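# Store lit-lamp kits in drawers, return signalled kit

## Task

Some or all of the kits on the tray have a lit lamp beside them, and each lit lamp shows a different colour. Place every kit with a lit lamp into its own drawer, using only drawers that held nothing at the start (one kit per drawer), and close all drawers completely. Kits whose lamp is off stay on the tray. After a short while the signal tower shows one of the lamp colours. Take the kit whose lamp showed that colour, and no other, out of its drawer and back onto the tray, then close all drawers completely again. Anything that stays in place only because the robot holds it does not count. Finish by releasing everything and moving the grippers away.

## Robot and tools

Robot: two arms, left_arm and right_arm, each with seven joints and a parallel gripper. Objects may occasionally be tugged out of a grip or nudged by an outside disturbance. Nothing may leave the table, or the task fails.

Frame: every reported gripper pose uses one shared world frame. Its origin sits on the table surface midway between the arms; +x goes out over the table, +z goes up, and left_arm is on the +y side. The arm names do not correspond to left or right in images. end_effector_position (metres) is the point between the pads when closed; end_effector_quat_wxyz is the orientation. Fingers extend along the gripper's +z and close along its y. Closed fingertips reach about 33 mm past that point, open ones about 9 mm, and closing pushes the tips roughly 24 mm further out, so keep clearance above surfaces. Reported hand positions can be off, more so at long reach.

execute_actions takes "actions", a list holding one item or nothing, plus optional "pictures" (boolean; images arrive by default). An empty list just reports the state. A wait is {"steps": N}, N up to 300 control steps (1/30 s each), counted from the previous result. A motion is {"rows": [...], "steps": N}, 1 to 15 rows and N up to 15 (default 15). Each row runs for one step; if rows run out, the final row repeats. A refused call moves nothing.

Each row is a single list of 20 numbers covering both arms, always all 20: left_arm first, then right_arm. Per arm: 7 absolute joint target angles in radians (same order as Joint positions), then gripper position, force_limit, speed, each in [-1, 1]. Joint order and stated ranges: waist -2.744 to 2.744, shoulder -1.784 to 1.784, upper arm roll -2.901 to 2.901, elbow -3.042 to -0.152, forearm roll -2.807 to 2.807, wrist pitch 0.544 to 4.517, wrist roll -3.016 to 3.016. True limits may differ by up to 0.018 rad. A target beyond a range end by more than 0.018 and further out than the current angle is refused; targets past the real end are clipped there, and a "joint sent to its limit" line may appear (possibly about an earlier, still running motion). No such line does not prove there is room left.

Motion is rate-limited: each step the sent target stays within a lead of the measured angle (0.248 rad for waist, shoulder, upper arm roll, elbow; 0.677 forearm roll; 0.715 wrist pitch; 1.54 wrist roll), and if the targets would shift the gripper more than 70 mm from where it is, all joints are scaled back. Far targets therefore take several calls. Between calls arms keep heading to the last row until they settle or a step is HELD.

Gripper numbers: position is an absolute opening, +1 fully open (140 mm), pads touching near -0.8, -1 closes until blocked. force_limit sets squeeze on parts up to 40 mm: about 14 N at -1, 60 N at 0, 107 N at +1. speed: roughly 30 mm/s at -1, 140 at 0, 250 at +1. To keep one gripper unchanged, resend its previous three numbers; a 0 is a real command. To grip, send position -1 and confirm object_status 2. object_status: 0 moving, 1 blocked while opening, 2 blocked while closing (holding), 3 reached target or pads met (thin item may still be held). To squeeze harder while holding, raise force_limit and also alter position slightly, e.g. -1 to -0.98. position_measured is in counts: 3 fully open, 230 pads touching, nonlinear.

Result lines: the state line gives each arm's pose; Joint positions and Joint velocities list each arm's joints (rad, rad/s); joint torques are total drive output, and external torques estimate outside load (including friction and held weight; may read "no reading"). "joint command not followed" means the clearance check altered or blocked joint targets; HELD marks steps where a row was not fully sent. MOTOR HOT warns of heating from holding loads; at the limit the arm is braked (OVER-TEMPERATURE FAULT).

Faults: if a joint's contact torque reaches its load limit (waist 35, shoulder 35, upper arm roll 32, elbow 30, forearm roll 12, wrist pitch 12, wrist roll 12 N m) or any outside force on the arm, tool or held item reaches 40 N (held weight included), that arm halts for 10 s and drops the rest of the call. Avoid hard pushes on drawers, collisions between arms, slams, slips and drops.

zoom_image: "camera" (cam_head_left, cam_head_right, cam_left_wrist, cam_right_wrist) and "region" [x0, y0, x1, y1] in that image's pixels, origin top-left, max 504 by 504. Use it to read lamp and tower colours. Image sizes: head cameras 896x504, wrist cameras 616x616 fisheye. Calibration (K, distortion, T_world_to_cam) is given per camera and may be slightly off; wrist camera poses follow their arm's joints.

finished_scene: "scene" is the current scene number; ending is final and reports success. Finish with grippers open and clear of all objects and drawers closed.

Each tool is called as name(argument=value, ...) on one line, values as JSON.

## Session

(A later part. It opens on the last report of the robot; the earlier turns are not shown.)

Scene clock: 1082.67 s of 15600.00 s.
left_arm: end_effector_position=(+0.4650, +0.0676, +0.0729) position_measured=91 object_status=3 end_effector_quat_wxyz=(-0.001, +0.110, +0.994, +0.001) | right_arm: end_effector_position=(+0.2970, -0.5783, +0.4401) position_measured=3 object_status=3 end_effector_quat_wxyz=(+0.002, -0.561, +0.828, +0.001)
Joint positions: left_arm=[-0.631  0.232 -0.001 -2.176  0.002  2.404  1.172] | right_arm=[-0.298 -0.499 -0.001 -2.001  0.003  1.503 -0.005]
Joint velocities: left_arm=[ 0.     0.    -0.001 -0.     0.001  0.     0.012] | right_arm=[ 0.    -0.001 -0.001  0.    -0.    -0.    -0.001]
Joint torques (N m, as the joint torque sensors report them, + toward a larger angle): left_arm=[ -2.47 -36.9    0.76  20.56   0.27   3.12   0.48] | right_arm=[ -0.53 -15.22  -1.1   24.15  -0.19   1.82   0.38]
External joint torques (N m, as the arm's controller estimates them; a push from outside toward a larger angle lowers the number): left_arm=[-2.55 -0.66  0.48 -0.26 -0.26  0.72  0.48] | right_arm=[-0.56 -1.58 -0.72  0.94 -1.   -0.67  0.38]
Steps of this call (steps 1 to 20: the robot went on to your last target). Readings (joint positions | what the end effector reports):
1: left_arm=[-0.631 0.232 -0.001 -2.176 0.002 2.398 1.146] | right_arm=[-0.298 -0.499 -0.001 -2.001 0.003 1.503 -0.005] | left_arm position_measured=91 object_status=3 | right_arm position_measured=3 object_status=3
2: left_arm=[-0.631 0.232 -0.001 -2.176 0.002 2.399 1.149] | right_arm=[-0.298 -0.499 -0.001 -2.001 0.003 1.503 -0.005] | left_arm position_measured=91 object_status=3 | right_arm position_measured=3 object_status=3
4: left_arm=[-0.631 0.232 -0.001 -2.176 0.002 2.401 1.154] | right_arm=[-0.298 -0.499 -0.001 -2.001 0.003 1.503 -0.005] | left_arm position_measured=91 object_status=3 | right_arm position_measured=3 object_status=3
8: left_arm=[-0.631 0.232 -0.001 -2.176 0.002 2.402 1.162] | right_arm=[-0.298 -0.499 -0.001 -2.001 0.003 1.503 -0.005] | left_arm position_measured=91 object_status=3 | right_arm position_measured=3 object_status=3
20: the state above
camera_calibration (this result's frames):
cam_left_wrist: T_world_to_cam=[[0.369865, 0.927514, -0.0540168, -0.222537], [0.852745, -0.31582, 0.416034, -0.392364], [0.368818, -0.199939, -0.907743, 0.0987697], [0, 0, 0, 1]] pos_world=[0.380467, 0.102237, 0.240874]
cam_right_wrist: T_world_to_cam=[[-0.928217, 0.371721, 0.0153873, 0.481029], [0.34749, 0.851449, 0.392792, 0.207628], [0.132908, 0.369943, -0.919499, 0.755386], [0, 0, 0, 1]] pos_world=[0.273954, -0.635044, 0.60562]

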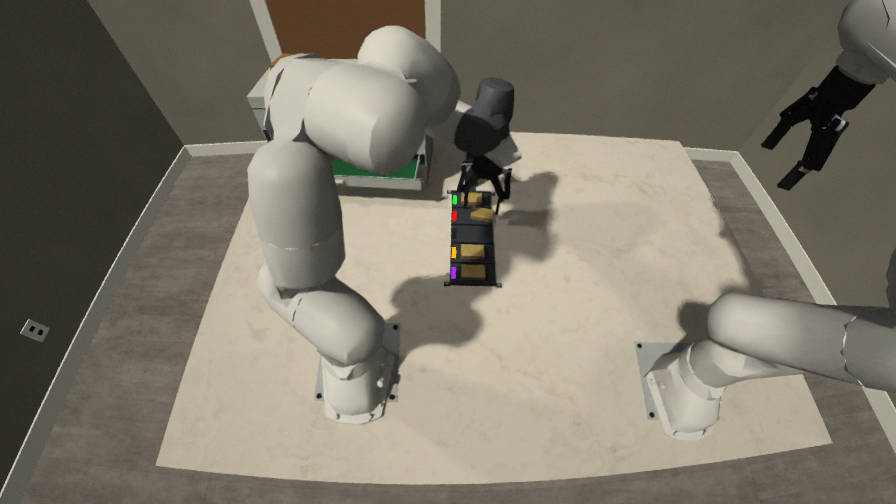

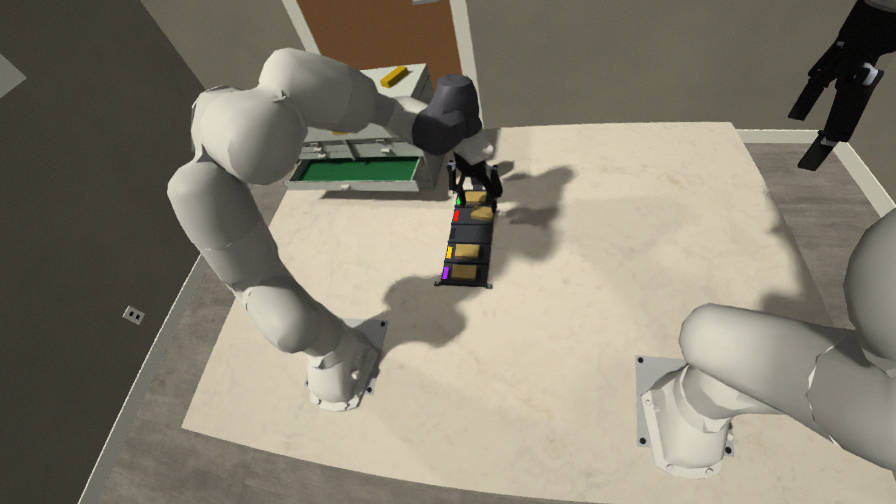

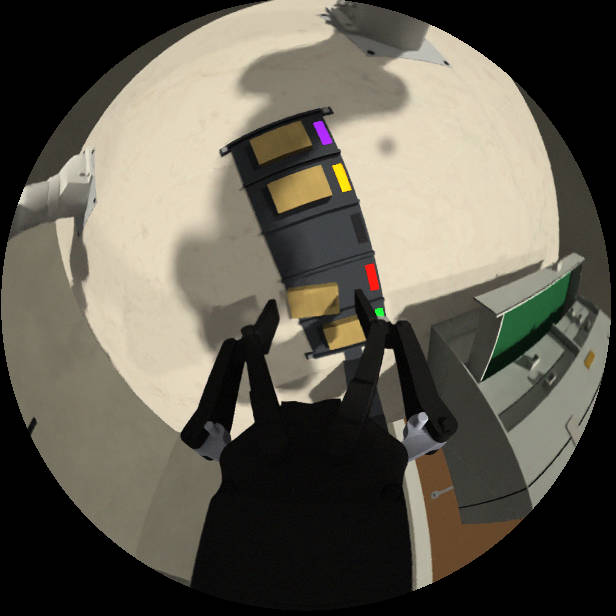

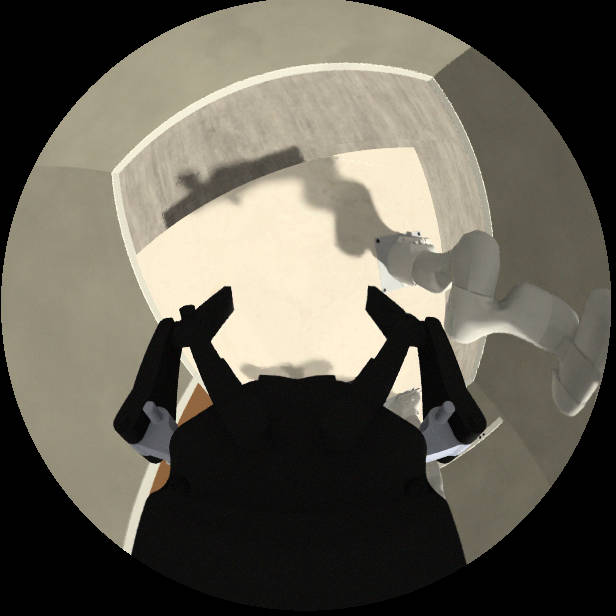

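execute_actions(actions=[{"rows":[[-0.6334,0.245,0,-2.177,0,2.43,1.182,0.25,0,0,-0.3,-0.5,0,-2.0,0,1.5,0,1,0,0],[-0.6334,0.255,0,-2.179,0,2.445,1.182,0.25,0,0,-0.3,-0.5,0,-2.0,0,1.5,0,1,0,0],[-0.6334,0.265,0,-2.181,0,2.46,1.182,0.25,0,0,-0.3,-0.5,0,-2.0,0,1.5,0,1,0,0],[-0.6334,0.275,0,-2.183,0,2.47,1.182,0.25,0,0,-0.3,-0.5,0,-2.0,0,1.5,0,1,0,0],[-0.6334,0.285,0,-2.185,0,2.48,1.182,0.25,0,0,-0.3,-0.5,0,-2.0,0,1.5,0,1,0,0],[-0.6334,0.293,0,-2.186,0,2.488,1.182,0.25,0,0,-0.3,-0.5,0,-2.0,0,1.5,0,1,0,0],[-0.6334,0.299,0,-2.187,0,2.49,1.182,0.25,0,0,-0.3,-0.5,0,-2.0,0,1.5,0,1,0,0]],"steps":15}], pictures=false)

execute_actions(actions=[{"steps":15}], pictures=false)

execute_actions(actions=[{"rows":[[-0.6334,0.299,0,-2.187,0,2.49,1.182,-1,0.5,-0.5,-0.3,-0.5,0,-2.0,0,1.5,0,1,0,0]],"steps":15}], pictures=false)

execute_actions(actions=[{"steps":15}])

zoom_image(camera="cam_head_right", region=[420, 150, 540, 300])

Scene clock: 1101.30 s of 15600.00 s.
left_arm: end_effector_position=(+0.4638, +0.0683, +0.0372) position_measured=98 object_status=3 end_effector_quat_wxyz=(-0.003, +0.112, +0.994, +0.002) | right_arm: end_effector_position=(+0.2970, -0.5783, +0.4401) position_measured=3 object_status=3 end_effector_quat_wxyz=(+0.002, -0.561, +0.828, +0.001)
Joint positions: left_arm=[-0.631  0.299 -0.001 -2.188  0.002  2.479  1.175] | right_arm=[-0.298 -0.499 -0.001 -2.001  0.003  1.503 -0.005]
Joint velocities: left_arm=[ 0.     0.    -0.     0.    -0.001  0.044 -0.   ] | right_arm=[0.001 0.    0.001 0.    0.    0.    0.001]
Joint torques (N m, as the joint torque sensors report them, + toward a larger angle): left_arm=[ -2.   -37.66   1.3   19.87   0.16   3.4    0.42] | right_arm=[ -0.94 -15.66  -0.62  24.11  -0.15   1.84   0.4 ]
External joint torques (N m, as the arm's controller estimates them; a push from outside toward a larger angle lowers the number): left_arm=[-2.05 -0.36  0.99  0.09 -0.32  1.03  0.42] | right_arm=[-1.   -2.2  -0.27  0.95 -0.96 -0.66  0.4 ]
Steps of this call (steps 1 to 15: the robot went on to your last target; steps 16 to 90: nothing new was sent; then 15.13 s passed at rest; steps 91 to 105: all 15 steps of this action). Readings (joint positions | what the end effector reports):
91: left_arm=[-0.631 0.233 -0.001 -2.176 0.002 2.408 1.175] | right_arm=[-0.298 -0.499 -0.001 -2.001 0.003 1.503 -0.005] | left_arm position_measured=91 object_status=0 | right_arm position_measured=3 object_status=3
92: left_arm=[-0.631 0.237 -0.001 -2.176 0.002 2.414 1.175] | right_arm=[-0.298 -0.499 -0.001 -2.001 0.003 1.503 -0.005] | left_arm position_measured=97 object_status=0 | right_arm position_measured=3 object_status=3
94: left_arm=[-0.631 0.251 -0.001 -2.176 0.002 2.430 1.175] | right_arm=[-0.298 -0.499 -0.001 -2.001 0.003 1.503 -0.005] | left_arm position_measured=98 object_status=0 | right_arm position_measured=3 object_status=3
98: left_arm=[-0.631 0.287 -0.001 -2.184 0.002 2.459 1.175] | right_arm=[-0.298 -0.499 -0.001 -2.001 0.003 1.503 -0.005] | left_arm position_measured=98 object_status=3 | right_arm position_measured=3 object_status=3
105: the state above

Scene clock: 1101.80 s of 15600.00 s.
left_arm: end_effector_position=(+0.4656, +0.0671, +0.0378) position_measured=98 object_status=3 end_effector_quat_wxyz=(-0.000, +0.112, +0.994, +0.001) | right_arm: end_effector_position=(+0.2970, -0.5783, +0.4401) position_measured=3 object_status=3 end_effector_quat_wxyz=(+0.002, -0.561, +0.828, +0.001)
Joint positions: left_arm=[-0.631  0.299 -0.001 -2.188  0.002  2.485  1.175] | right_arm=[-0.298 -0.499 -0.001 -2.001  0.003  1.503 -0.005]
Joint velocities: left_arm=[ 0.001  0.002  0.     0.001  0.001  0.002 -0.   ] | right_arm=[-0.    -0.001 -0.001  0.001  0.001 -0.     0.001]
Joint torques (N m, as the joint torque sensors report them, + toward a larger angle): left_arm=[ -2.13 -37.79   1.24  19.64   0.18   3.15   0.49] | right_arm=[ -0.95 -15.43  -0.41  24.04  -0.18   1.81   0.39]
External joint torques (N m, as the arm's controller estimates them; a push from outside toward a larger angle lowers the number): left_arm=[-2.21 -0.33  0.91 -0.33 -0.31  0.72  0.49] | right_arm=[-0.9  -1.77  0.09  0.79 -0.98 -0.69  0.39]
Steps of this call (steps 1 to 15: the robot went on to your last target). Readings (joint positions | what the end effector reports):
1: left_arm=[-0.631 0.299 -0.001 -2.188 0.002 2.480 1.175] | right_arm=[-0.298 -0.499 -0.001 -2.001 0.003 1.503 -0.005] | left_arm position_measured=98 object_status=3 | right_arm position_measured=3 object_status=3
2: left_arm=[-0.631 0.299 -0.001 -2.188 0.002 2.481 1.175] | right_arm=[-0.298 -0.499 -0.001 -2.001 0.003 1.503 -0.005] | left_arm position_measured=98 object_status=3 | right_arm position_measured=3 object_status=3
4: left_arm=[-0.631 0.299 -0.001 -2.188 0.002 2.483 1.175] | right_arm=[-0.298 -0.499 -0.001 -2.001 0.003 1.503 -0.005] | left_arm position_measured=98 object_status=3 | right_arm position_measured=3 object_status=3
8: left_arm=[-0.631 0.299 -0.001 -2.188 0.002 2.484 1.175] | right_arm=[-0.298 -0.499 -0.001 -2.001 0.003 1.503 -0.005] | left_arm position_measured=98 object_status=3 | right_arm position_measured=3 object_status=3
15: the state above
All arms were judged still, so your last target was given up. Only a new action makes them travel on or press farther. Fingers that are still opening or closing keep moving.

Scene clock: 1102.30 s of 15600.00 s.
left_arm: end_effector_position=(+0.4660, +0.0665, +0.0389) position_measured=140 object_status=0 end_effector_quat_wxyz=(+0.001, +0.112, +0.994, +0.000) | right_arm: end_effector_position=(+0.2970, -0.5783, +0.4401) position_measured=3 object_status=3 end_effector_quat_wxyz=(+0.002, -0.561, +0.828, +0.001)
Joint positions: left_arm=[-0.631  0.297 -0.001 -2.188  0.002  2.486  1.175] | right_arm=[-0.298 -0.499 -0.001 -2.001  0.003  1.503 -0.005]
Joint velocities: left_arm=[-0.001  0.001 -0.    -0.     0.002 -0.001  0.001] | right_arm=[ 0.001 -0.001  0.001  0.    -0.    -0.     0.   ]
Joint torques (N m, as the joint torque sensors report them, + toward a larger angle): left_arm=[ -2.51 -36.23   0.9   19.6    0.25   3.18   0.43] | right_arm=[ -0.97 -15.09  -0.77  23.91  -0.19   1.83   0.35]
External joint torques (N m, as the arm's controller estimates them; a push from outside toward a larger angle lowers the number): left_arm=[-2.58  1.2   0.57 -0.33 -0.24  0.76  0.43] | right_arm=[-1.02 -1.42 -0.42  0.66 -1.   -0.68  0.35]
Steps of this call (steps 1 to 15: all 15 steps of this action). Readings (joint positions | what the end effector reports):
1: left_arm=[-0.631 0.299 -0.001 -2.188 0.002 2.486 1.175] | right_arm=[-0.298 -0.499 -0.001 -2.001 0.003 1.503 -0.005] | left_arm position_measured=98 object_status=0 | right_arm position_measured=3 object_status=3
2: left_arm=[-0.631 0.299 -0.001 -2.188 0.002 2.486 1.175] | right_arm=[-0.298 -0.499 -0.001 -2.001 0.003 1.503 -0.005] | left_arm position_measured=102 object_status=0 | right_arm position_measured=3 object_status=3
4: left_arm=[-0.631 0.299 -0.001 -2.188 0.002 2.486 1.175] | right_arm=[-0.298 -0.499 -0.001 -2.001 0.003 1.503 -0.005] | left_arm position_measured=111 object_status=0 | right_arm position_measured=3 object_status=3
8: left_arm=[-0.631 0.298 -0.001 -2.188 0.002 2.486 1.175] | right_arm=[-0.298 -0.499 -0.001 -2.001 0.003 1.503 -0.005] | left_arm position_measured=129 object_status=0 | right_arm position_measured=3 object_status=3
15: the state above

Scene clock: 1102.80 s of 15600.00 s.
left_arm: end_effector_position=(+0.4660, +0.0665, +0.0389) position_measured=140 object_status=2 end_effector_quat_wxyz=(+0.001, +0.112, +0.994, +0.000) | right_arm: end_effector_position=(+0.2970, -0.5783, +0.4401) position_measured=3 object_status=3 end_effector_quat_wxyz=(+0.002, -0.561, +0.828, +0.001)
Joint positions: left_arm=[-0.631  0.297 -0.001 -2.188  0.002  2.486  1.175] | right_arm=[-0.298 -0.499 -0.001 -2.001  0.003  1.503 -0.005]
Joint velocities: left_arm=[ 0.001 -0.    -0.001  0.    -0.001 -0.     0.001] | right_arm=[ 0.001  0.001  0.001 -0.    -0.    -0.001 -0.002]
Joint torques (N m, as the joint torque sensors report them, + toward a larger angle): left_arm=[ -1.63 -36.24   0.93  20.23   0.29   3.21   0.47] | right_arm=[ -0.74 -15.68  -1.11  24.23  -0.24   1.86   0.39]
External joint torques (N m, as the arm's controller estimates them; a push from outside toward a larger angle lowers the number): left_arm=[-1.61  1.32  0.69  0.2  -0.2   0.77  0.47] | right_arm=[-0.78 -2.15 -0.76  1.02 -1.05 -0.64  0.39]
Steps of this call (steps 1 to 15: the robot went on to your last target). Readings (joint positions | what the end effector reports):
1: left_arm=[-0.631 0.297 -0.001 -2.188 0.002 2.486 1.175] | right_arm=[-0.298 -0.499 -0.001 -2.001 0.003 1.503 -0.005] | left_arm position_measured=140 object_status=2 | right_arm position_measured=3 object_status=3
2: left_arm=[-0.631 0.297 -0.001 -2.188 0.002 2.486 1.175] | right_arm=[-0.298 -0.499 -0.001 -2.001 0.003 1.503 -0.005] | left_arm position_measured=140 object_status=2 | right_arm position_measured=3 object_status=3
4: left_arm=[-0.631 0.297 -0.001 -2.188 0.002 2.486 1.175] | right_arm=[-0.298 -0.499 -0.001 -2.001 0.003 1.503 -0.005] | left_arm position_measured=140 object_status=2 | right_arm position_measured=3 object_status=3
8: left_arm=[-0.631 0.297 -0.001 -2.188 0.002 2.486 1.175] | right_arm=[-0.298 -0.499 -0.001 -2.001 0.003 1.503 -0.005] | left_arm position_measured=140 object_status=2 | right_arm position_measured=3 object_status=3
15: the state above
All arms were judged still, so your last target was given up. Only a new action makes them travel on or press farther. Fingers that are still opening or closing keep moving.
camera_calibration (this result's frames):
cam_left_wrist: T_world_to_cam=[[0.373969, 0.925785, -0.0554015, -0.225486], [0.84978, -0.318113, 0.420331, -0.378086], [0.371512, -0.20427, -0.905678, 0.0662629], [0, 0, 0, 1]] pos_world=[0.380998, 0.102013, 0.206442]
cam_right_wrist: T_world_to_cam=[[-0.928216, 0.371723, 0.0153801, 0.481033], [0.347489, 0.851452, 0.392787, 0.207631], [0.132912, 0.369936, -0.919501, 0.755386], [0, 0, 0, 1]] pos_world=[0.273953, -0.635043, 0.605625]

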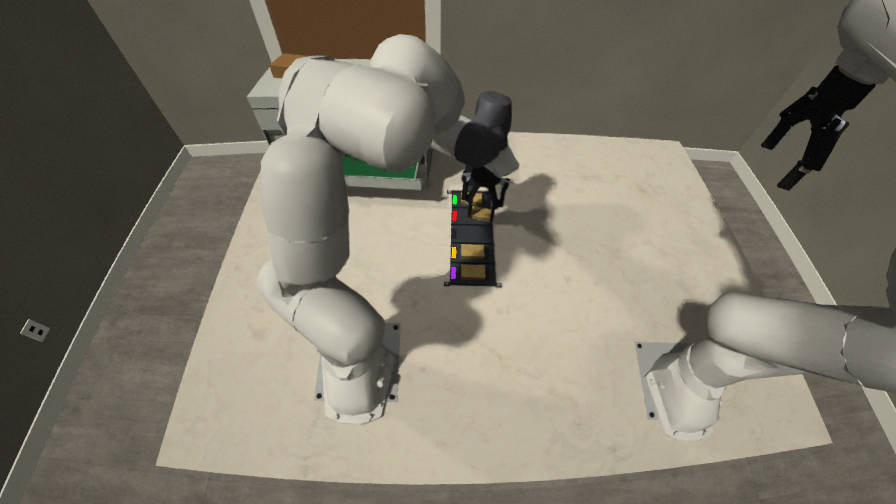

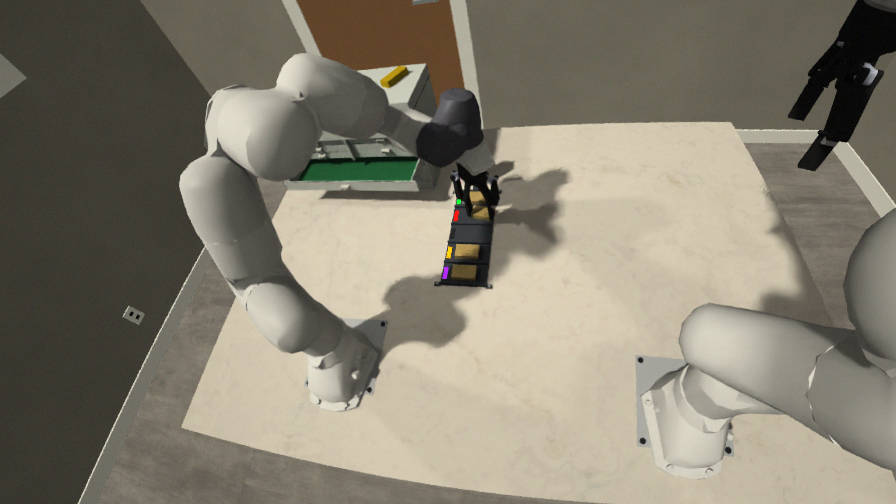

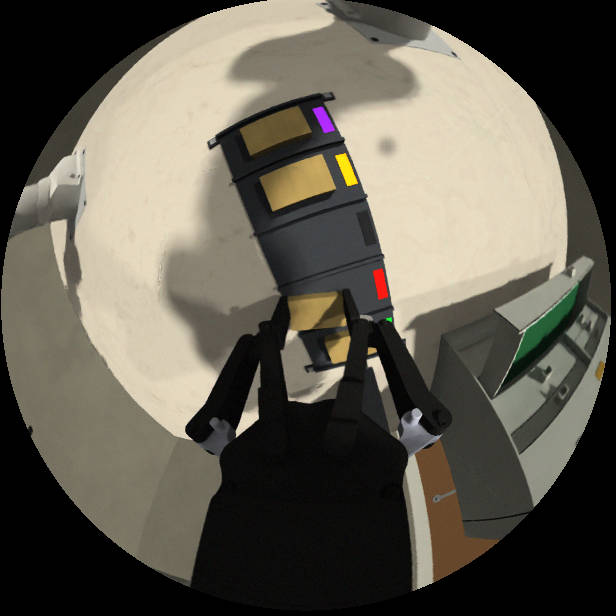

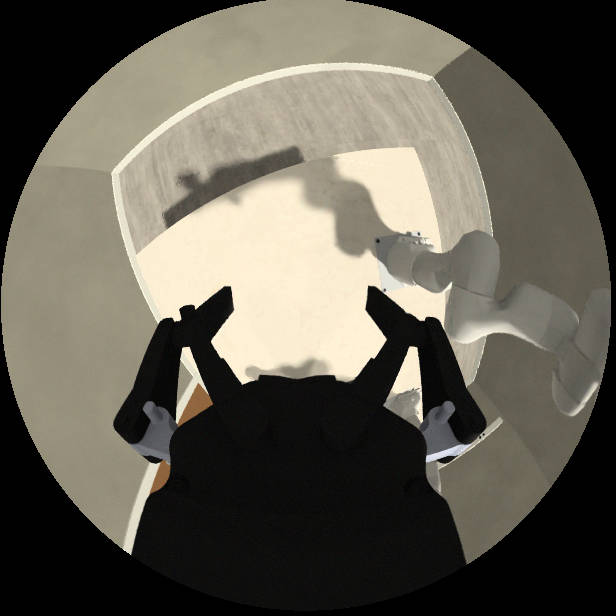

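Region (420, 150, 540, 300) of cam_head_right's 896x504 image, scaled by 3.360, with more detail than that image has; it fills the left 403 columns of this view, and the rest is white.

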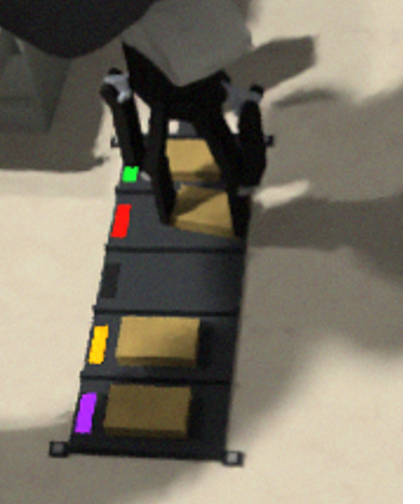

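execute_actions(actions=[{"rows":[[-0.6334,0.296,0,-2.187,0,2.487,1.182,-1,0.5,-0.5,-0.3,-0.5,0,-2.0,0,1.5,0,1,0,0],[-0.6334,0.294,0,-2.187,0,2.485,1.182,-1,0.5,-0.5,-0.3,-0.5,0,-2.0,0,1.5,0,1,0,0],[-0.6334,0.292,0,-2.187,0,2.483,1.182,-1,0.5,-0.5,-0.3,-0.5,0,-2.0,0,1.5,0,1,0,0],[-0.6334,0.291,0,-2.187,0,2.482,1.182,-1,0.5,-0.5,-0.3,-0.5,0,-2.0,0,1.5,0,1,0,0],[-0.6334,0.291,0,-2.187,0,2.482,1.182,-1,0.5,-0.5,-0.3,-0.5,0,-2.0,0,1.5,0,1,0,0],[-0.6334,0.291,0,-2.187,0,2.482,1.182,-1,0.5,-0.5,-0.3,-0.5,0,-2.0,0,1.5,0,1,0,0],[-0.6334,0.291,0,-2.187,0,2.482,1.182,-0.98,0.5,-0.5,-0.3,-0.5,0,-2.0,0,1.5,0,1,0,0]],"steps":15}], pictures=false)

execute_actions(actions=[{"rows":[[-0.6334,0.287,0,-2.186,0,2.472,1.182,-0.98,0.5,-0.5,-0.3,-0.5,0,-2.0,0,1.5,0,1,0,0],[-0.6334,0.283,0,-2.185,0,2.466,1.182,-0.98,0.5,-0.5,-0.3,-0.5,0,-2.0,0,1.5,0,1,0,0],[-0.6334,0.278,0,-2.184,0,2.458,1.182,-0.98,0.5,-0.5,-0.3,-0.5,0,-2.0,0,1.5,0,1,0,0],[-0.6334,0.273,0,-2.183,0,2.45,1.182,-0.98,0.5,-0.5,-0.3,-0.5,0,-2.0,0,1.5,0,1,0,0],[-0.6334,0.268,0,-2.182,0,2.443,1.182,-0.98,0.5,-0.5,-0.3,-0.5,0,-2.0,0,1.5,0,1,0,0],[-0.6334,0.262,0,-2.181,0,2.435,1.182,-0.98,0.5,-0.5,-0.3,-0.5,0,-2.0,0,1.5,0,1,0,0],[-0.6334,0.256,0,-2.18,0,2.428,1.182,-0.98,0.5,-0.5,-0.3,-0.5,0,-2.0,0,1.5,0,1,0,0],[-0.6334,0.25,0,-2.179,0,2.42,1.182,-0.98,0.5,-0.5,-0.3,-0.5,0,-2.0,0,1.5,0,1,0,0],[-0.6334,0.244,0,-2.178,0,2.412,1.182,-0.98,0.5,-0.5,-0.3,-0.5,0,-2.0,0,1.5,0,1,0,0],[-0.6334,0.237,0,-2.176,0,2.405,1.182,-0.98,0.5,-0.5,-0.3,-0.5,0,-2.0,0,1.5,0,1,0,0],[-0.6334,0.23,0,-2.1746,0,2.402,1.182,-0.98,0.5,-0.5,-0.3,-0.5,0,-2.0,0,1.5,0,1,0,0]],"steps":15}], pictures=false)

Scene clock: 1136.43 s of 15600.00 s.
left_arm: end_effector_position=(+0.4659, +0.0666, +0.0398) position_measured=140 object_status=2 end_effector_quat_wxyz=(+0.001, +0.112, +0.994, +0.000) | right_arm: end_effector_position=(+0.2970, -0.5783, +0.4401) position_measured=3 object_status=3 end_effector_quat_wxyz=(+0.002, -0.561, +0.828, +0.001)
Joint positions: left_arm=[-0.631  0.295 -0.001 -2.188  0.002  2.484  1.175] | right_arm=[-0.298 -0.499 -0.001 -2.001  0.003  1.503 -0.005]
Joint velocities: left_arm=[-0.001 -0.     0.002  0.001 -0.     0.     0.   ] | right_arm=[ 0.002  0.001 -0.001  0.     0.001  0.001 -0.   ]
Joint torques (N m, as the joint torque sensors report them, + toward a larger angle): left_arm=[ -1.27 -39.79   1.57  19.56   0.27   2.33   0.36] | right_arm=[ -0.64 -15.22  -0.89  24.02  -0.17   1.85   0.37]
External joint torques (N m, as the arm's controller estimates them; a push from outside toward a larger angle lowers the number): left_arm=[-1.29 -2.26  1.3  -0.5  -0.22 -0.11  0.36] | right_arm=[-0.66 -1.76 -0.48  0.86 -0.98 -0.65  0.37]
Steps of this call (steps 1 to 90: nothing new was sent; then 30.13 s passed at rest; steps 91 to 105: all 15 steps of this action). Readings (joint positions | what the end effector reports):
91: left_arm=[-0.631 0.297 -0.001 -2.188 0.002 2.486 1.175] | right_arm=[-0.298 -0.499 -0.001 -2.001 0.003 1.503 -0.005] | left_arm position_measured=140 object_status=2 | right_arm position_measured=3 object_status=3
92: left_arm=[-0.631 0.297 -0.001 -2.188 0.002 2.485 1.175] | right_arm=[-0.298 -0.499 -0.001 -2.001 0.003 1.503 -0.005] | left_arm position_measured=140 object_status=2 | right_arm position_measured=3 object_status=3
94: left_arm=[-0.631 0.296 -0.001 -2.188 0.002 2.485 1.175] | right_arm=[-0.298 -0.499 -0.001 -2.001 0.003 1.503 -0.005] | left_arm position_measured=140 object_status=2 | right_arm position_measured=3 object_status=3
98: left_arm=[-0.631 0.295 -0.001 -2.188 0.002 2.484 1.175] | right_arm=[-0.298 -0.499 -0.001 -2.001 0.003 1.503 -0.005] | left_arm position_measured=140 object_status=0 | right_arm position_measured=3 object_status=3
105: the state above

Scene clock: 1136.93 s of 15600.00 s.
left_arm: end_effector_position=(+0.4684, +0.0649, +0.0735) position_measured=140 object_status=2 end_effector_quat_wxyz=(+0.004, +0.112, +0.994, -0.002) | right_arm: end_effector_position=(+0.2970, -0.5783, +0.4401) position_measured=3 object_status=3 end_effector_quat_wxyz=(+0.002, -0.561, +0.828, +0.001)
Joint positions: left_arm=[-0.631  0.233 -0.001 -2.176  0.002  2.418  1.175] | right_arm=[-0.298 -0.499 -0.001 -2.001  0.003  1.503 -0.005]
Joint velocities: left_arm=[ 0.001 -0.04  -0.     0.012 -0.    -0.068 -0.   ] | right_arm=[ 0.     0.    -0.     0.001  0.     0.     0.   ]
Joint torques (N m, as the joint torque sensors report them, + toward a larger angle): left_arm=[ -1.91 -36.63   1.52  19.93   0.2    1.81   0.49] | right_arm=[ -1.06 -15.11  -0.48  24.33  -0.17   1.89   0.32]
External joint torques (N m, as the arm's controller estimates them; a push from outside toward a larger angle lowers the number): left_arm=[-1.99 -2.23  1.25  0.24 -0.33 -0.45  0.49] | right_arm=[-1.05 -1.56 -0.05  1.12 -0.98 -0.61  0.32]
Steps of this call (steps 1 to 15: all 15 steps of this action). Readings (joint positions | what the end effector reports):
1: left_arm=[-0.631 0.294 -0.001 -2.188 0.002 2.482 1.175] | right_arm=[-0.298 -0.499 -0.001 -2.001 0.003 1.503 -0.005] | left_arm position_measured=140 object_status=2 | right_arm position_measured=3 object_status=3
2: left_arm=[-0.631 0.293 -0.001 -2.188 0.002 2.480 1.175] | right_arm=[-0.298 -0.499 -0.001 -2.001 0.003 1.503 -0.005] | left_arm position_measured=140 object_status=2 | right_arm position_measured=3 object_status=3
4: left_arm=[-0.631 0.287 -0.001 -2.188 0.002 2.472 1.175] | right_arm=[-0.298 -0.499 -0.001 -2.001 0.003 1.503 -0.005] | left_arm position_measured=140 object_status=2 | right_arm position_measured=3 object_status=3
8: left_arm=[-0.631 0.266 -0.001 -2.184 0.002 2.450 1.175] | right_arm=[-0.298 -0.499 -0.001 -2.001 0.003 1.503 -0.005] | left_arm position_measured=140 object_status=2 | right_arm position_measured=3 object_status=3
15: the state above

Held. Lift further and swing.

execute_actions(actions=[{"rows":[[-0.6334,0.215,0,-2.172,0,2.37,1.182,-0.98,0.5,-0.5,-0.3,-0.5,0,-2.0,0,1.5,0,1,0,0],[-0.6334,0.2,0,-2.168,0,2.35,1.182,-0.98,0.5,-0.5,-0.3,-0.5,0,-2.0,0,1.5,0,1,0,0],[-0.6334,0.183,0,-2.164,0,2.33,1.182,-0.98,0.5,-0.5,-0.3,-0.5,0,-2.0,0,1.5,0,1,0,0],[-0.6334,0.166,0,-2.16,0,2.31,1.182,-0.98,0.5,-0.5,-0.3,-0.5,0,-2.0,0,1.5,0,1,0,0],[-0.6334,0.149,0,-2.156,0,2.29,1.182,-0.98,0.5,-0.5,-0.3,-0.5,0,-2.0,0,1.5,0,1,0,0],[-0.6334,0.132,0,-2.152,0,2.265,1.182,-0.98,0.5,-0.5,-0.3,-0.5,0,-2.0,0,1.5,0,1,0,0],[-0.6334,0.115,0,-2.148,0,2.24,1.182,-0.98,0.5,-0.5,-0.3,-0.5,0,-2.0,0,1.5,0,1,0,0],[-0.6334,0.098,0,-2.144,0,2.22,1.182,-0.98,0.5,-0.5,-0.3,-0.5,0,-2.0,0,1.5,0,1,0,0],[-0.6334,0.081,0,-2.14,0,2.2,1.182,-0.98,0.5,-0.5,-0.3,-0.5,0,-2.0,0,1.5,0,1,0,0],[-0.6334,0.064,0,-2.136,0,2.18,1.182,-0.98,0.5,-0.5,-0.3,-0.5,0,-2.0,0,1.5,0,1,0,0],[-0.6334,0.047,0,-2.132,0,2.16,1.182,-0.98,0.5,-0.5,-0.3,-0.5,0,-2.0,0,1.5,0,1,0,0],[-0.6334,0.03,0,-2.128,0,2.14,1.182,-0.98,0.5,-0.5,-0.3,-0.5,0,-2.0,0,1.5,0,1,0,0],[-0.6334,0.013,0,-2.124,0,2.12,1.182,-0.98,0.5,-0.5,-0.3,-0.5,0,-2.0,0,1.5,0,1,0,0],[-0.6334,-0.004,0,-2.121,0,2.10,1.182,-0.98,0.5,-0.5,-0.3,-0.5,0,-2.0,0,1.5,0,1,0,0],[-0.6334,-0.019,0,-2.119,0,2.097,1.182,-0.98,0.5,-0.5,-0.3,-0.5,0,-2.0,0,1.5,0,1,0,0]],"steps":15}], pictures=false)

execute_actions(actions=[{"rows":[[-0.62,-0.019,0,-2.119,0,2.097,1.2,-0.98,0.5,-0.5,-0.3,-0.5,0,-2.0,0,1.5,0,1,0,0],[-0.60,-0.019,0,-2.119,0,2.097,1.23,-0.98,0.5,-0.5,-0.3,-0.5,0,-2.0,0,1.5,0,1,0,0],[-0.575,-0.019,0,-2.119,0,2.097,1.26,-0.98,0.5,-0.5,-0.3,-0.5,0,-2.0,0,1.5,0,1,0,0],[-0.55,-0.019,0,-2.119,0,2.097,1.3,-0.98,0.5,-0.5,-0.3,-0.5,0,-2.0,0,1.5,0,1,0,0],[-0.52,-0.019,0,-2.119,0,2.097,1.34,-0.98,0.5,-0.5,-0.3,-0.5,0,-2.0,0,1.5,0,1,0,0],[-0.49,-0.019,0,-2.119,0,2.097,1.38,-0.98,0.5,-0.5,-0.3,-0.5,0,-2.0,0,1.5,0,1,0,0],[-0.46,-0.019,0,-2.119,0,2.097,1.42,-0.98,0.5,-0.5,-0.3,-0.5,0,-2.0,0,1.5,0,1,0,0],[-0.43,-0.019,0,-2.119,0,2.097,1.46,-0.98,0.5,-0.5,-0.3,-0.5,0,-2.0,0,1.5,0,1,0,0],[-0.40,-0.019,0,-2.119,0,2.097,1.5,-0.98,0.5,-0.5,-0.3,-0.5,0,-2.0,0,1.5,0,1,0,0],[-0.37,-0.019,0,-2.119,0,2.097,1.54,-0.98,0.5,-0.5,-0.3,-0.5,0,-2.0,0,1.5,0,1,0,0],[-0.34,-0.019,0,-2.119,0,2.097,1.58,-0.98,0.5,-0.5,-0.3,-0.5,0,-2.0,0,1.5,0,1,0,0],[-0.31,-0.019,0,-2.119,0,2.097,1.62,-0.98,0.5,-0.5,-0.3,-0.5,0,-2.0,0,1.5,0,1,0,0],[-0.28,-0.019,0,-2.119,0,2.097,1.66,-0.98,0.5,-0.5,-0.3,-0.5,0,-2.0,0,1.5,0,1,0,0],[-0.25,-0.019,0,-2.119,0,2.097,1.70,-0.98,0.5,-0.5,-0.3,-0.5,0,-2.0,0,1.5,0,1,0,0],[-0.22,-0.019,0,-2.119,0,2.097,1.72,-0.98,0.5,-0.5,-0.3,-0.5,0,-2.0,0,1.5,0,1,0,0]],"steps":15}], pictures=false)

execute_actions(actions=[{"rows":[[-0.19,-0.019,0,-2.119,0,2.097,1.72,-0.98,0.5,-0.5,-0.3,-0.5,0,-2.0,0,1.5,0,1,0,0],[-0.16,-0.019,0,-2.119,0,2.097,1.72,-0.98,0.5,-0.5,-0.3,-0.5,0,-2.0,0,1.5,0,1,0,0],[-0.13,-0.019,0,-2.119,0,2.097,1.72,-0.98,0.5,-0.5,-0.3,-0.5,0,-2.0,0,1.5,0,1,0,0],[-0.10,-0.019,0,-2.119,0,2.097,1.72,-0.98,0.5,-0.5,-0.3,-0.5,0,-2.0,0,1.5,0,1,0,0],[-0.07,-0.019,0,-2.119,0,2.097,1.72,-0.98,0.5,-0.5,-0.3,-0.5,0,-2.0,0,1.5,0,1,0,0],[-0.04,-0.019,0,-2.119,0,2.097,1.72,-0.98,0.5,-0.5,-0.3,-0.5,0,-2.0,0,1.5,0,1,0,0],[-0.015,-0.019,0,-2.119,0,2.097,1.72,-0.98,0.5,-0.5,-0.3,-0.5,0,-2.0,0,1.5,0,1,0,0],[0.01,-0.019,0,-2.119,0,2.097,1.72,-0.98,0.5,-0.5,-0.3,-0.5,0,-2.0,0,1.5,0,1,0,0],[0.03,-0.019,0,-2.119,0,2.097,1.72,-0.98,0.5,-0.5,-0.3,-0.5,0,-2.0,0,1.5,0,1,0,0],[0.045,-0.019,0,-2.119,0,2.097,1.72,-0.98,0.5,-0.5,-0.3,-0.5,0,-2.0,0,1.5,0,1,0,0],[0.0595,-0.019,0,-2.119,0,2.097,1.72,-0.98,0.5,-0.5,-0.3,-0.5,0,-2.0,0,1.5,0,1,0,0]],"steps":15}], pictures=false)

execute_actions(actions=[{"rows":[[0.0595,-0.01,0,-2.13,0,2.13,1.72,-0.98,0.5,-0.5,-0.3,-0.5,0,-2.0,0,1.5,0,1,0,0],[0.0595,0.0,0,-2.142,0,2.155,1.72,-0.98,0.5,-0.5,-0.3,-0.5,0,-2.0,0,1.5,0,1,0,0],[0.0595,0.01,0,-2.153,0,2.18,1.72,-0.98,0.5,-0.5,-0.3,-0.5,0,-2.0,0,1.5,0,1,0,0],[0.0595,0.02,0,-2.165,0,2.2,1.72,-0.98,0.5,-0.5,-0.3,-0.5,0,-2.0,0,1.5,0,1,0,0],[0.0595,0.029,0,-2.176,0,2.22,1.72,-0.98,0.5,-0.5,-0.3,-0.5,0,-2.0,0,1.5,0,1,0,0],[0.0595,0.038,0,-2.186,0,2.24,1.72,-0.98,0.5,-0.5,-0.3,-0.5,0,-2.0,0,1.5,0,1,0,0],[0.0595,0.046,0,-2.19,0,2.255,1.72,-0.98,0.5,-0.5,-0.3,-0.5,0,-2.0,0,1.5,0,1,0,0],[0.0595,0.054,0,-2.194,0,2.265,1.72,-0.98,0.5,-0.5,-0.3,-0.5,0,-2.0,0,1.5,0,1,0,0],[0.0595,0.062,0,-2.198,0,2.275,1.72,-0.98,0.5,-0.5,-0.3,-0.5,0,-2.0,0,1.5,0,1,0,0],[0.0595,0.07,0,-2.202,0,2.283,1.72,-0.98,0.5,-0.5,-0.3,-0.5,0,-2.0,0,1.5,0,1,0,0],[0.0595,0.078,0,-2.206,0,2.288,1.72,-0.98,0.5,-0.5,-0.3,-0.5,0,-2.0,0,1.5,0,1,0,0]],"steps":15}], pictures=false)

execute_actions(actions=[{"steps":15}])

Scene clock: 1205.90 s of 15600.00 s.
left_arm: end_effector_position=(+0.4610, +0.0704, +0.1926) position_measured=140 object_status=2 end_effector_quat_wxyz=(+0.014, +0.112, +0.994, -0.007) | right_arm: end_effector_position=(+0.2970, -0.5783, +0.4401) position_measured=3 object_status=3 end_effector_quat_wxyz=(+0.002, -0.561, +0.828, +0.001)
Joint positions: left_arm=[-0.631  0.018 -0.001 -2.127  0.002  2.176  1.175] | right_arm=[-0.298 -0.499 -0.001 -2.001  0.003  1.503 -0.005]
Joint velocities: left_arm=[ 0.    -0.487 -0.     0.099  0.    -0.458  0.001] | right_arm=[ 0.    -0.    -0.    -0.     0.001  0.    -0.   ]
Joint torques (N m, as the joint torque sensors report them, + toward a larger angle): left_arm=[ -2.26 -29.92   1.1   24.68   0.43   2.07   0.45] | right_arm=[ -0.86 -15.12  -0.64  24.2   -0.23   1.87   0.41]
External joint torques (N m, as the arm's controller estimates them; a push from outside toward a larger angle lowers the number): left_arm=[-2.25 -2.36  1.09  2.68 -0.24 -0.44  0.45] | right_arm=[-0.89 -1.56 -0.26  1.01 -1.04 -0.63  0.41]
Steps of this call (steps 1 to 30: the robot went on to your last target; steps 31 to 90: nothing new was sent; then 65.47 s passed at rest; steps 91 to 105: all 15 steps of this action). Readings (joint positions | what the end effector reports):
91: left_arm=[-0.631 0.230 -0.001 -2.176 0.002 2.400 1.175] | right_arm=[-0.298 -0.499 -0.001 -2.001 0.003 1.503 -0.005] | left_arm position_measured=140 object_status=2 | right_arm position_measured=3 object_status=3
92: left_arm=[-0.631 0.225 -0.001 -2.176 0.002 2.391 1.175] | right_arm=[-0.298 -0.499 -0.001 -2.001 0.003 1.503 -0.005] | left_arm position_measured=140 object_status=2 | right_arm position_measured=3 object_status=3
94: left_arm=[-0.631 0.205 -0.001 -2.173 0.002 2.368 1.175] | right_arm=[-0.298 -0.499 -0.001 -2.001 0.003 1.503 -0.005] | left_arm position_measured=140 object_status=2 | right_arm position_measured=3 object_status=3
98: left_arm=[-0.631 0.139 -0.001 -2.157 0.002 2.304 1.175] | right_arm=[-0.298 -0.499 -0.001 -2.001 0.003 1.503 -0.005] | left_arm position_measured=140 object_status=2 | right_arm position_measured=3 object_status=3
105: the state above

Scene clock: 1206.40 s of 15600.00 s.
left_arm: end_effector_position=(+0.5297, +0.2460, +0.2101) position_measured=140 object_status=2 end_effector_quat_wxyz=(+0.003, +0.081, +0.997, +0.000) | right_arm: end_effector_position=(+0.2970, -0.5783, +0.4401) position_measured=3 object_status=3 end_effector_quat_wxyz=(+0.002, -0.561, +0.828, +0.001)
Joint positions: left_arm=[-0.285 -0.019 -0.001 -2.118  0.002  2.105  1.459] | right_arm=[-0.298 -0.499 -0.001 -2.001  0.003  1.503 -0.005]
Joint velocities: left_arm=[ 0.849  0.     0.051 -0.001  0.    -0.023  0.84 ] | right_arm=[-0.     0.    -0.001  0.    -0.001 -0.    -0.   ]
Joint torques (N m, as the joint torque sensors report them, + toward a larger angle): left_arm=[ -2.02 -30.7   -2.31  23.09   0.6    2.     0.59] | right_arm=[ -0.61 -14.98  -0.98  24.2   -0.14   1.88   0.42]
External joint torques (N m, as the arm's controller estimates them; a push from outside toward a larger angle lowers the number): left_arm=[ 1.95  0.53  0.46 -0.25 -0.08 -0.34  0.6 ] | right_arm=[-0.59 -1.48 -0.53  1.03 -0.94 -0.62  0.42]
Steps of this call (steps 1 to 15: all 15 steps of this action). Readings (joint positions | what the end effector reports):
1: left_arm=[-0.630 0.003 -0.001 -2.124 0.002 2.163 1.177] | right_arm=[-0.298 -0.499 -0.001 -2.001 0.003 1.503 -0.005] | left_arm position_measured=140 object_status=2 | right_arm position_measured=3 object_status=3
2: left_arm=[-0.625 -0.007 -0.003 -2.120 0.002 2.152 1.182] | right_arm=[-0.298 -0.499 -0.001 -2.001 0.003 1.503 -0.005] | left_arm position_measured=140 object_status=2 | right_arm position_measured=3 object_status=3
4: left_arm=[-0.599 -0.018 -0.006 -2.117 0.002 2.136 1.199] | right_arm=[-0.298 -0.499 -0.001 -2.001 0.003 1.503 -0.005] | left_arm position_measured=140 object_status=2 | right_arm position_measured=3 object_status=3
8: left_arm=[-0.498 -0.019 -0.006 -2.118 0.002 2.117 1.269] | right_arm=[-0.298 -0.499 -0.001 -2.001 0.003 1.503 -0.005] | left_arm position_measured=140 object_status=2 | right_arm position_measured=3 object_status=3
15: the state above

Scene clock: 1206.90 s of 15600.00 s.
left_arm: end_effector_position=(+0.5462, +0.4327, +0.2095) position_measured=140 object_status=2 end_effector_quat_wxyz=(+0.000, +0.008, +1.000, +0.001) | right_arm: end_effector_position=(+0.2970, -0.5783, +0.4401) position_measured=3 object_status=3 end_effector_quat_wxyz=(+0.002, -0.561, +0.828, +0.001)
Joint positions: left_arm=[ 0.057 -0.019  0.006 -2.119  0.002  2.101  1.664] | right_arm=[-0.298 -0.499 -0.001 -2.001  0.003  1.503 -0.005]
Joint velocities: left_arm=[ 0.058  0.     0.001 -0.     0.    -0.003  0.162] | right_arm=[ 0.    -0.001 -0.    -0.    -0.    -0.001  0.   ]
Joint torques (N m, as the joint torque sensors report them, + toward a larger angle): left_arm=[ -2.16 -30.5   -3.19  23.92   0.51   2.14   0.51] | right_arm=[ -1.16 -15.38  -0.92  24.66  -0.2    1.83   0.36]
External joint torques (N m, as the arm's controller estimates them; a push from outside toward a larger angle lowers the number): left_arm=[ 0.93  0.26  0.88  0.15 -0.1  -0.3   0.52] | right_arm=[-1.11 -1.69 -0.42  1.42 -1.   -0.67  0.36]
Steps of this call (steps 1 to 15: all 15 steps of this action). Readings (joint positions | what the end effector reports):
1: left_arm=[-0.255 -0.019 -0.001 -2.118 0.002 2.104 1.486] | right_arm=[-0.298 -0.499 -0.001 -2.001 0.003 1.503 -0.005] | left_arm position_measured=140 object_status=2 | right_arm position_measured=3 object_status=3
2: left_arm=[-0.225 -0.019 -0.000 -2.118 0.002 2.104 1.509] | right_arm=[-0.298 -0.499 -0.001 -2.001 0.003 1.503 -0.005] | left_arm position_measured=140 object_status=2 | right_arm position_measured=3 object_status=3
4: left_arm=[-0.166 -0.019 -0.000 -2.118 0.002 2.103 1.549] | right_arm=[-0.298 -0.499 -0.001 -2.001 0.003 1.503 -0.005] | left_arm position_measured=140 object_status=2 | right_arm position_measured=3 object_status=3
8: left_arm=[-0.049 -0.019 0.001 -2.118 0.002 2.102 1.607] | right_arm=[-0.298 -0.499 -0.001 -2.001 0.003 1.503 -0.005] | left_arm position_measured=140 object_status=2 | right_arm position_measured=3 object_status=3
15: the state above

Scene clock: 1207.40 s of 15600.00 s.
left_arm: end_effector_position=(+0.5430, +0.4308, +0.1375) position_measured=140 object_status=2 end_effector_quat_wxyz=(-0.007, +0.030, +1.000, -0.000) | right_arm: end_effector_position=(+0.2970, -0.5783, +0.4401) position_measured=3 object_status=3 end_effector_quat_wxyz=(+0.002, -0.561, +0.828, +0.001)
Joint positions: left_arm=[ 0.058  0.071  0.002 -2.202  0.001  2.259  1.704] | right_arm=[-0.298 -0.499 -0.001 -2.001  0.003  1.503 -0.005]
Joint velocities: left_arm=[ 0.002  0.011 -0.003 -0.    -0.     0.158  0.031] | right_arm=[ 0.001  0.    -0.001 -0.     0.     0.    -0.001]
Joint torques (N m, as the joint torque sensors report them, + toward a larger angle): left_arm=[  0.1  -28.37  -0.96  19.61   0.58   3.12   0.45] | right_arm=[ -0.35 -15.26  -0.93  24.17  -0.18   1.89   0.41]
External joint torques (N m, as the arm's controller estimates them; a push from outside toward a larger angle lowers the number): left_arm=[-0.58  1.46 -1.43 -0.74 -0.03  0.93  0.44] | right_arm=[-0.39 -1.75 -0.57  0.98 -0.99 -0.61  0.41]
Steps of this call (steps 1 to 15: all 15 steps of this action). Readings (joint positions | what the end effector reports):
1: left_arm=[0.058 -0.018 0.006 -2.120 0.002 2.105 1.669] | right_arm=[-0.298 -0.499 -0.001 -2.001 0.003 1.503 -0.005] | left_arm position_measured=140 object_status=2 | right_arm position_measured=3 object_status=3
2: left_arm=[0.058 -0.016 0.006 -2.125 0.002 2.113 1.674] | right_arm=[-0.298 -0.499 -0.001 -2.001 0.003 1.503 -0.005] | left_arm position_measured=140 object_status=2 | right_arm position_measured=3 object_status=3
4: left_arm=[0.058 -0.004 0.004 -2.140 0.002 2.138 1.682] | right_arm=[-0.298 -0.499 -0.001 -2.001 0.003 1.503 -0.005] | left_arm position_measured=140 object_status=2 | right_arm position_measured=3 object_status=3
8: left_arm=[0.058 0.035 0.003 -2.179 0.002 2.195 1.693] | right_arm=[-0.298 -0.499 -0.001 -2.001 0.003 1.503 -0.005] | left_arm position_measured=140 object_status=2 | right_arm position_measured=3 object_status=3
15: the state above

Scene clock: 1207.90 s of 15600.00 s.
left_arm: end_effector_position=(+0.5488, +0.4312, +0.1370) position_measured=140 object_status=2 end_effector_quat_wxyz=(+0.002, +0.034, +0.999, +0.001) | right_arm: end_effector_position=(+0.2970, -0.5783, +0.4401) position_measured=3 object_status=3 end_effector_quat_wxyz=(+0.002, -0.561, +0.828, +0.001)
Joint positions: left_arm=[ 0.058  0.074  0.002 -2.204  0.001  2.282  1.712] | right_arm=[-0.298 -0.499 -0.001 -2.001  0.003  1.503 -0.005]
Joint velocities: left_arm=[ 0.001  0.001 -0.    -0.001 -0.     0.006  0.005] | right_arm=[-0.     0.    -0.001 -0.     0.    -0.     0.001]
Joint torques (N m, as the joint torque sensors report them, + toward a larger angle): left_arm=[  0.31 -30.52  -1.05  20.92   0.52   3.45   0.5 ] | right_arm=[ -0.75 -15.61  -0.69  23.88  -0.21   1.84   0.39]
External joint torques (N m, as the arm's controller estimates them; a push from outside toward a larger angle lowers the number): left_arm=[ 0.3   2.19 -1.13 -1.5  -0.11  1.01  0.5 ] | right_arm=[-0.78 -2.07 -0.31  0.66 -1.03 -0.67  0.39]
Steps of this call (steps 1 to 15: the robot went on to your last target). Readings (joint positions | what the end effector reports):
1: left_arm=[0.058 0.072 0.002 -2.202 0.001 2.263 1.705] | right_arm=[-0.298 -0.499 -0.001 -2.001 0.003 1.503 -0.005] | left_arm position_measured=140 object_status=2 | right_arm position_measured=3 object_status=3
2: left_arm=[0.058 0.073 0.002 -2.203 0.001 2.267 1.706] | right_arm=[-0.298 -0.499 -0.001 -2.001 0.003 1.503 -0.005] | left_arm position_measured=140 object_status=2 | right_arm position_measured=3 object_status=3
4: left_arm=[0.058 0.073 0.002 -2.203 0.001 2.272 1.707] | right_arm=[-0.298 -0.499 -0.001 -2.001 0.003 1.503 -0.005] | left_arm position_measured=140 object_status=2 | right_arm position_measured=3 object_status=3
8: left_arm=[0.058 0.074 0.002 -2.203 0.001 2.278 1.709] | right_arm=[-0.298 -0.499 -0.001 -2.001 0.003 1.503 -0.005] | left_arm position_measured=140 object_status=2 | right_arm position_measured=3 object_status=3
15: the state above
camera_calibration (this result's frames):
cam_left_wrist: T_world_to_cam=[[0.224914, 0.972899, -0.0536773, -0.527364], [0.888116, -0.182029, 0.422036, -0.453595], [0.400828, -0.142594, -0.904988, 0.156109], [0, 0, 0, 1]] pos_world=[0.458884, 0.452765, 0.304403]
cam_right_wrist: T_world_to_cam=[[-0.928216, 0.371724, 0.0153765, 0.481034], [0.34749, 0.851455, 0.39278, 0.207636], [0.132913, 0.369927, -0.919504, 0.755386], [0, 0, 0, 1]] pos_world=[0.273951, -0.635042, 0.605629]

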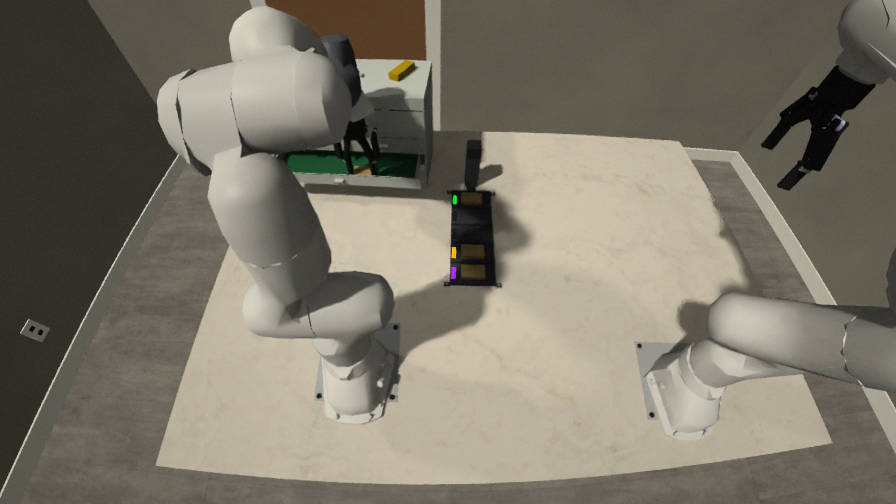

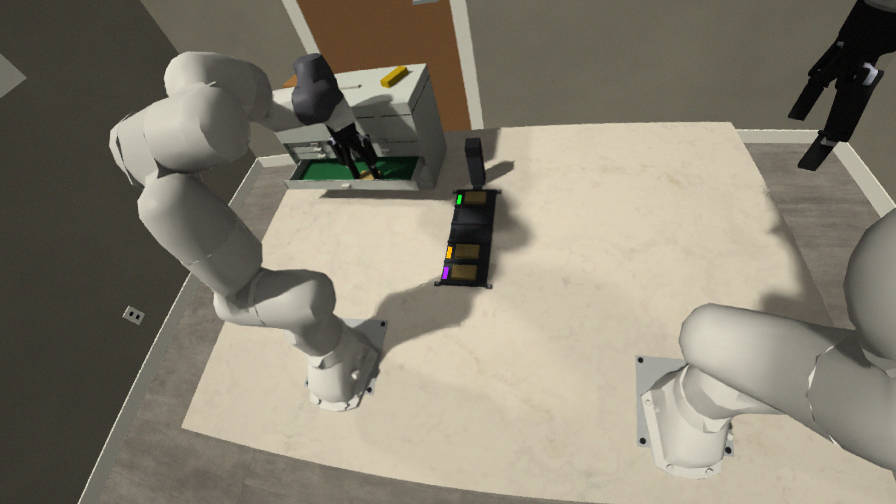

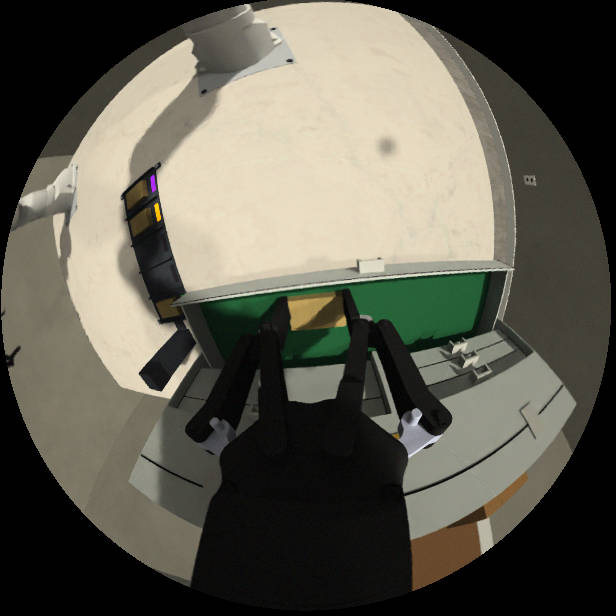

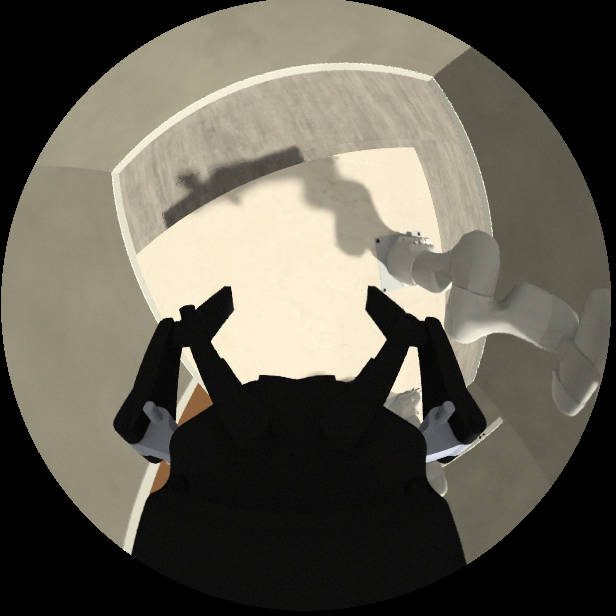

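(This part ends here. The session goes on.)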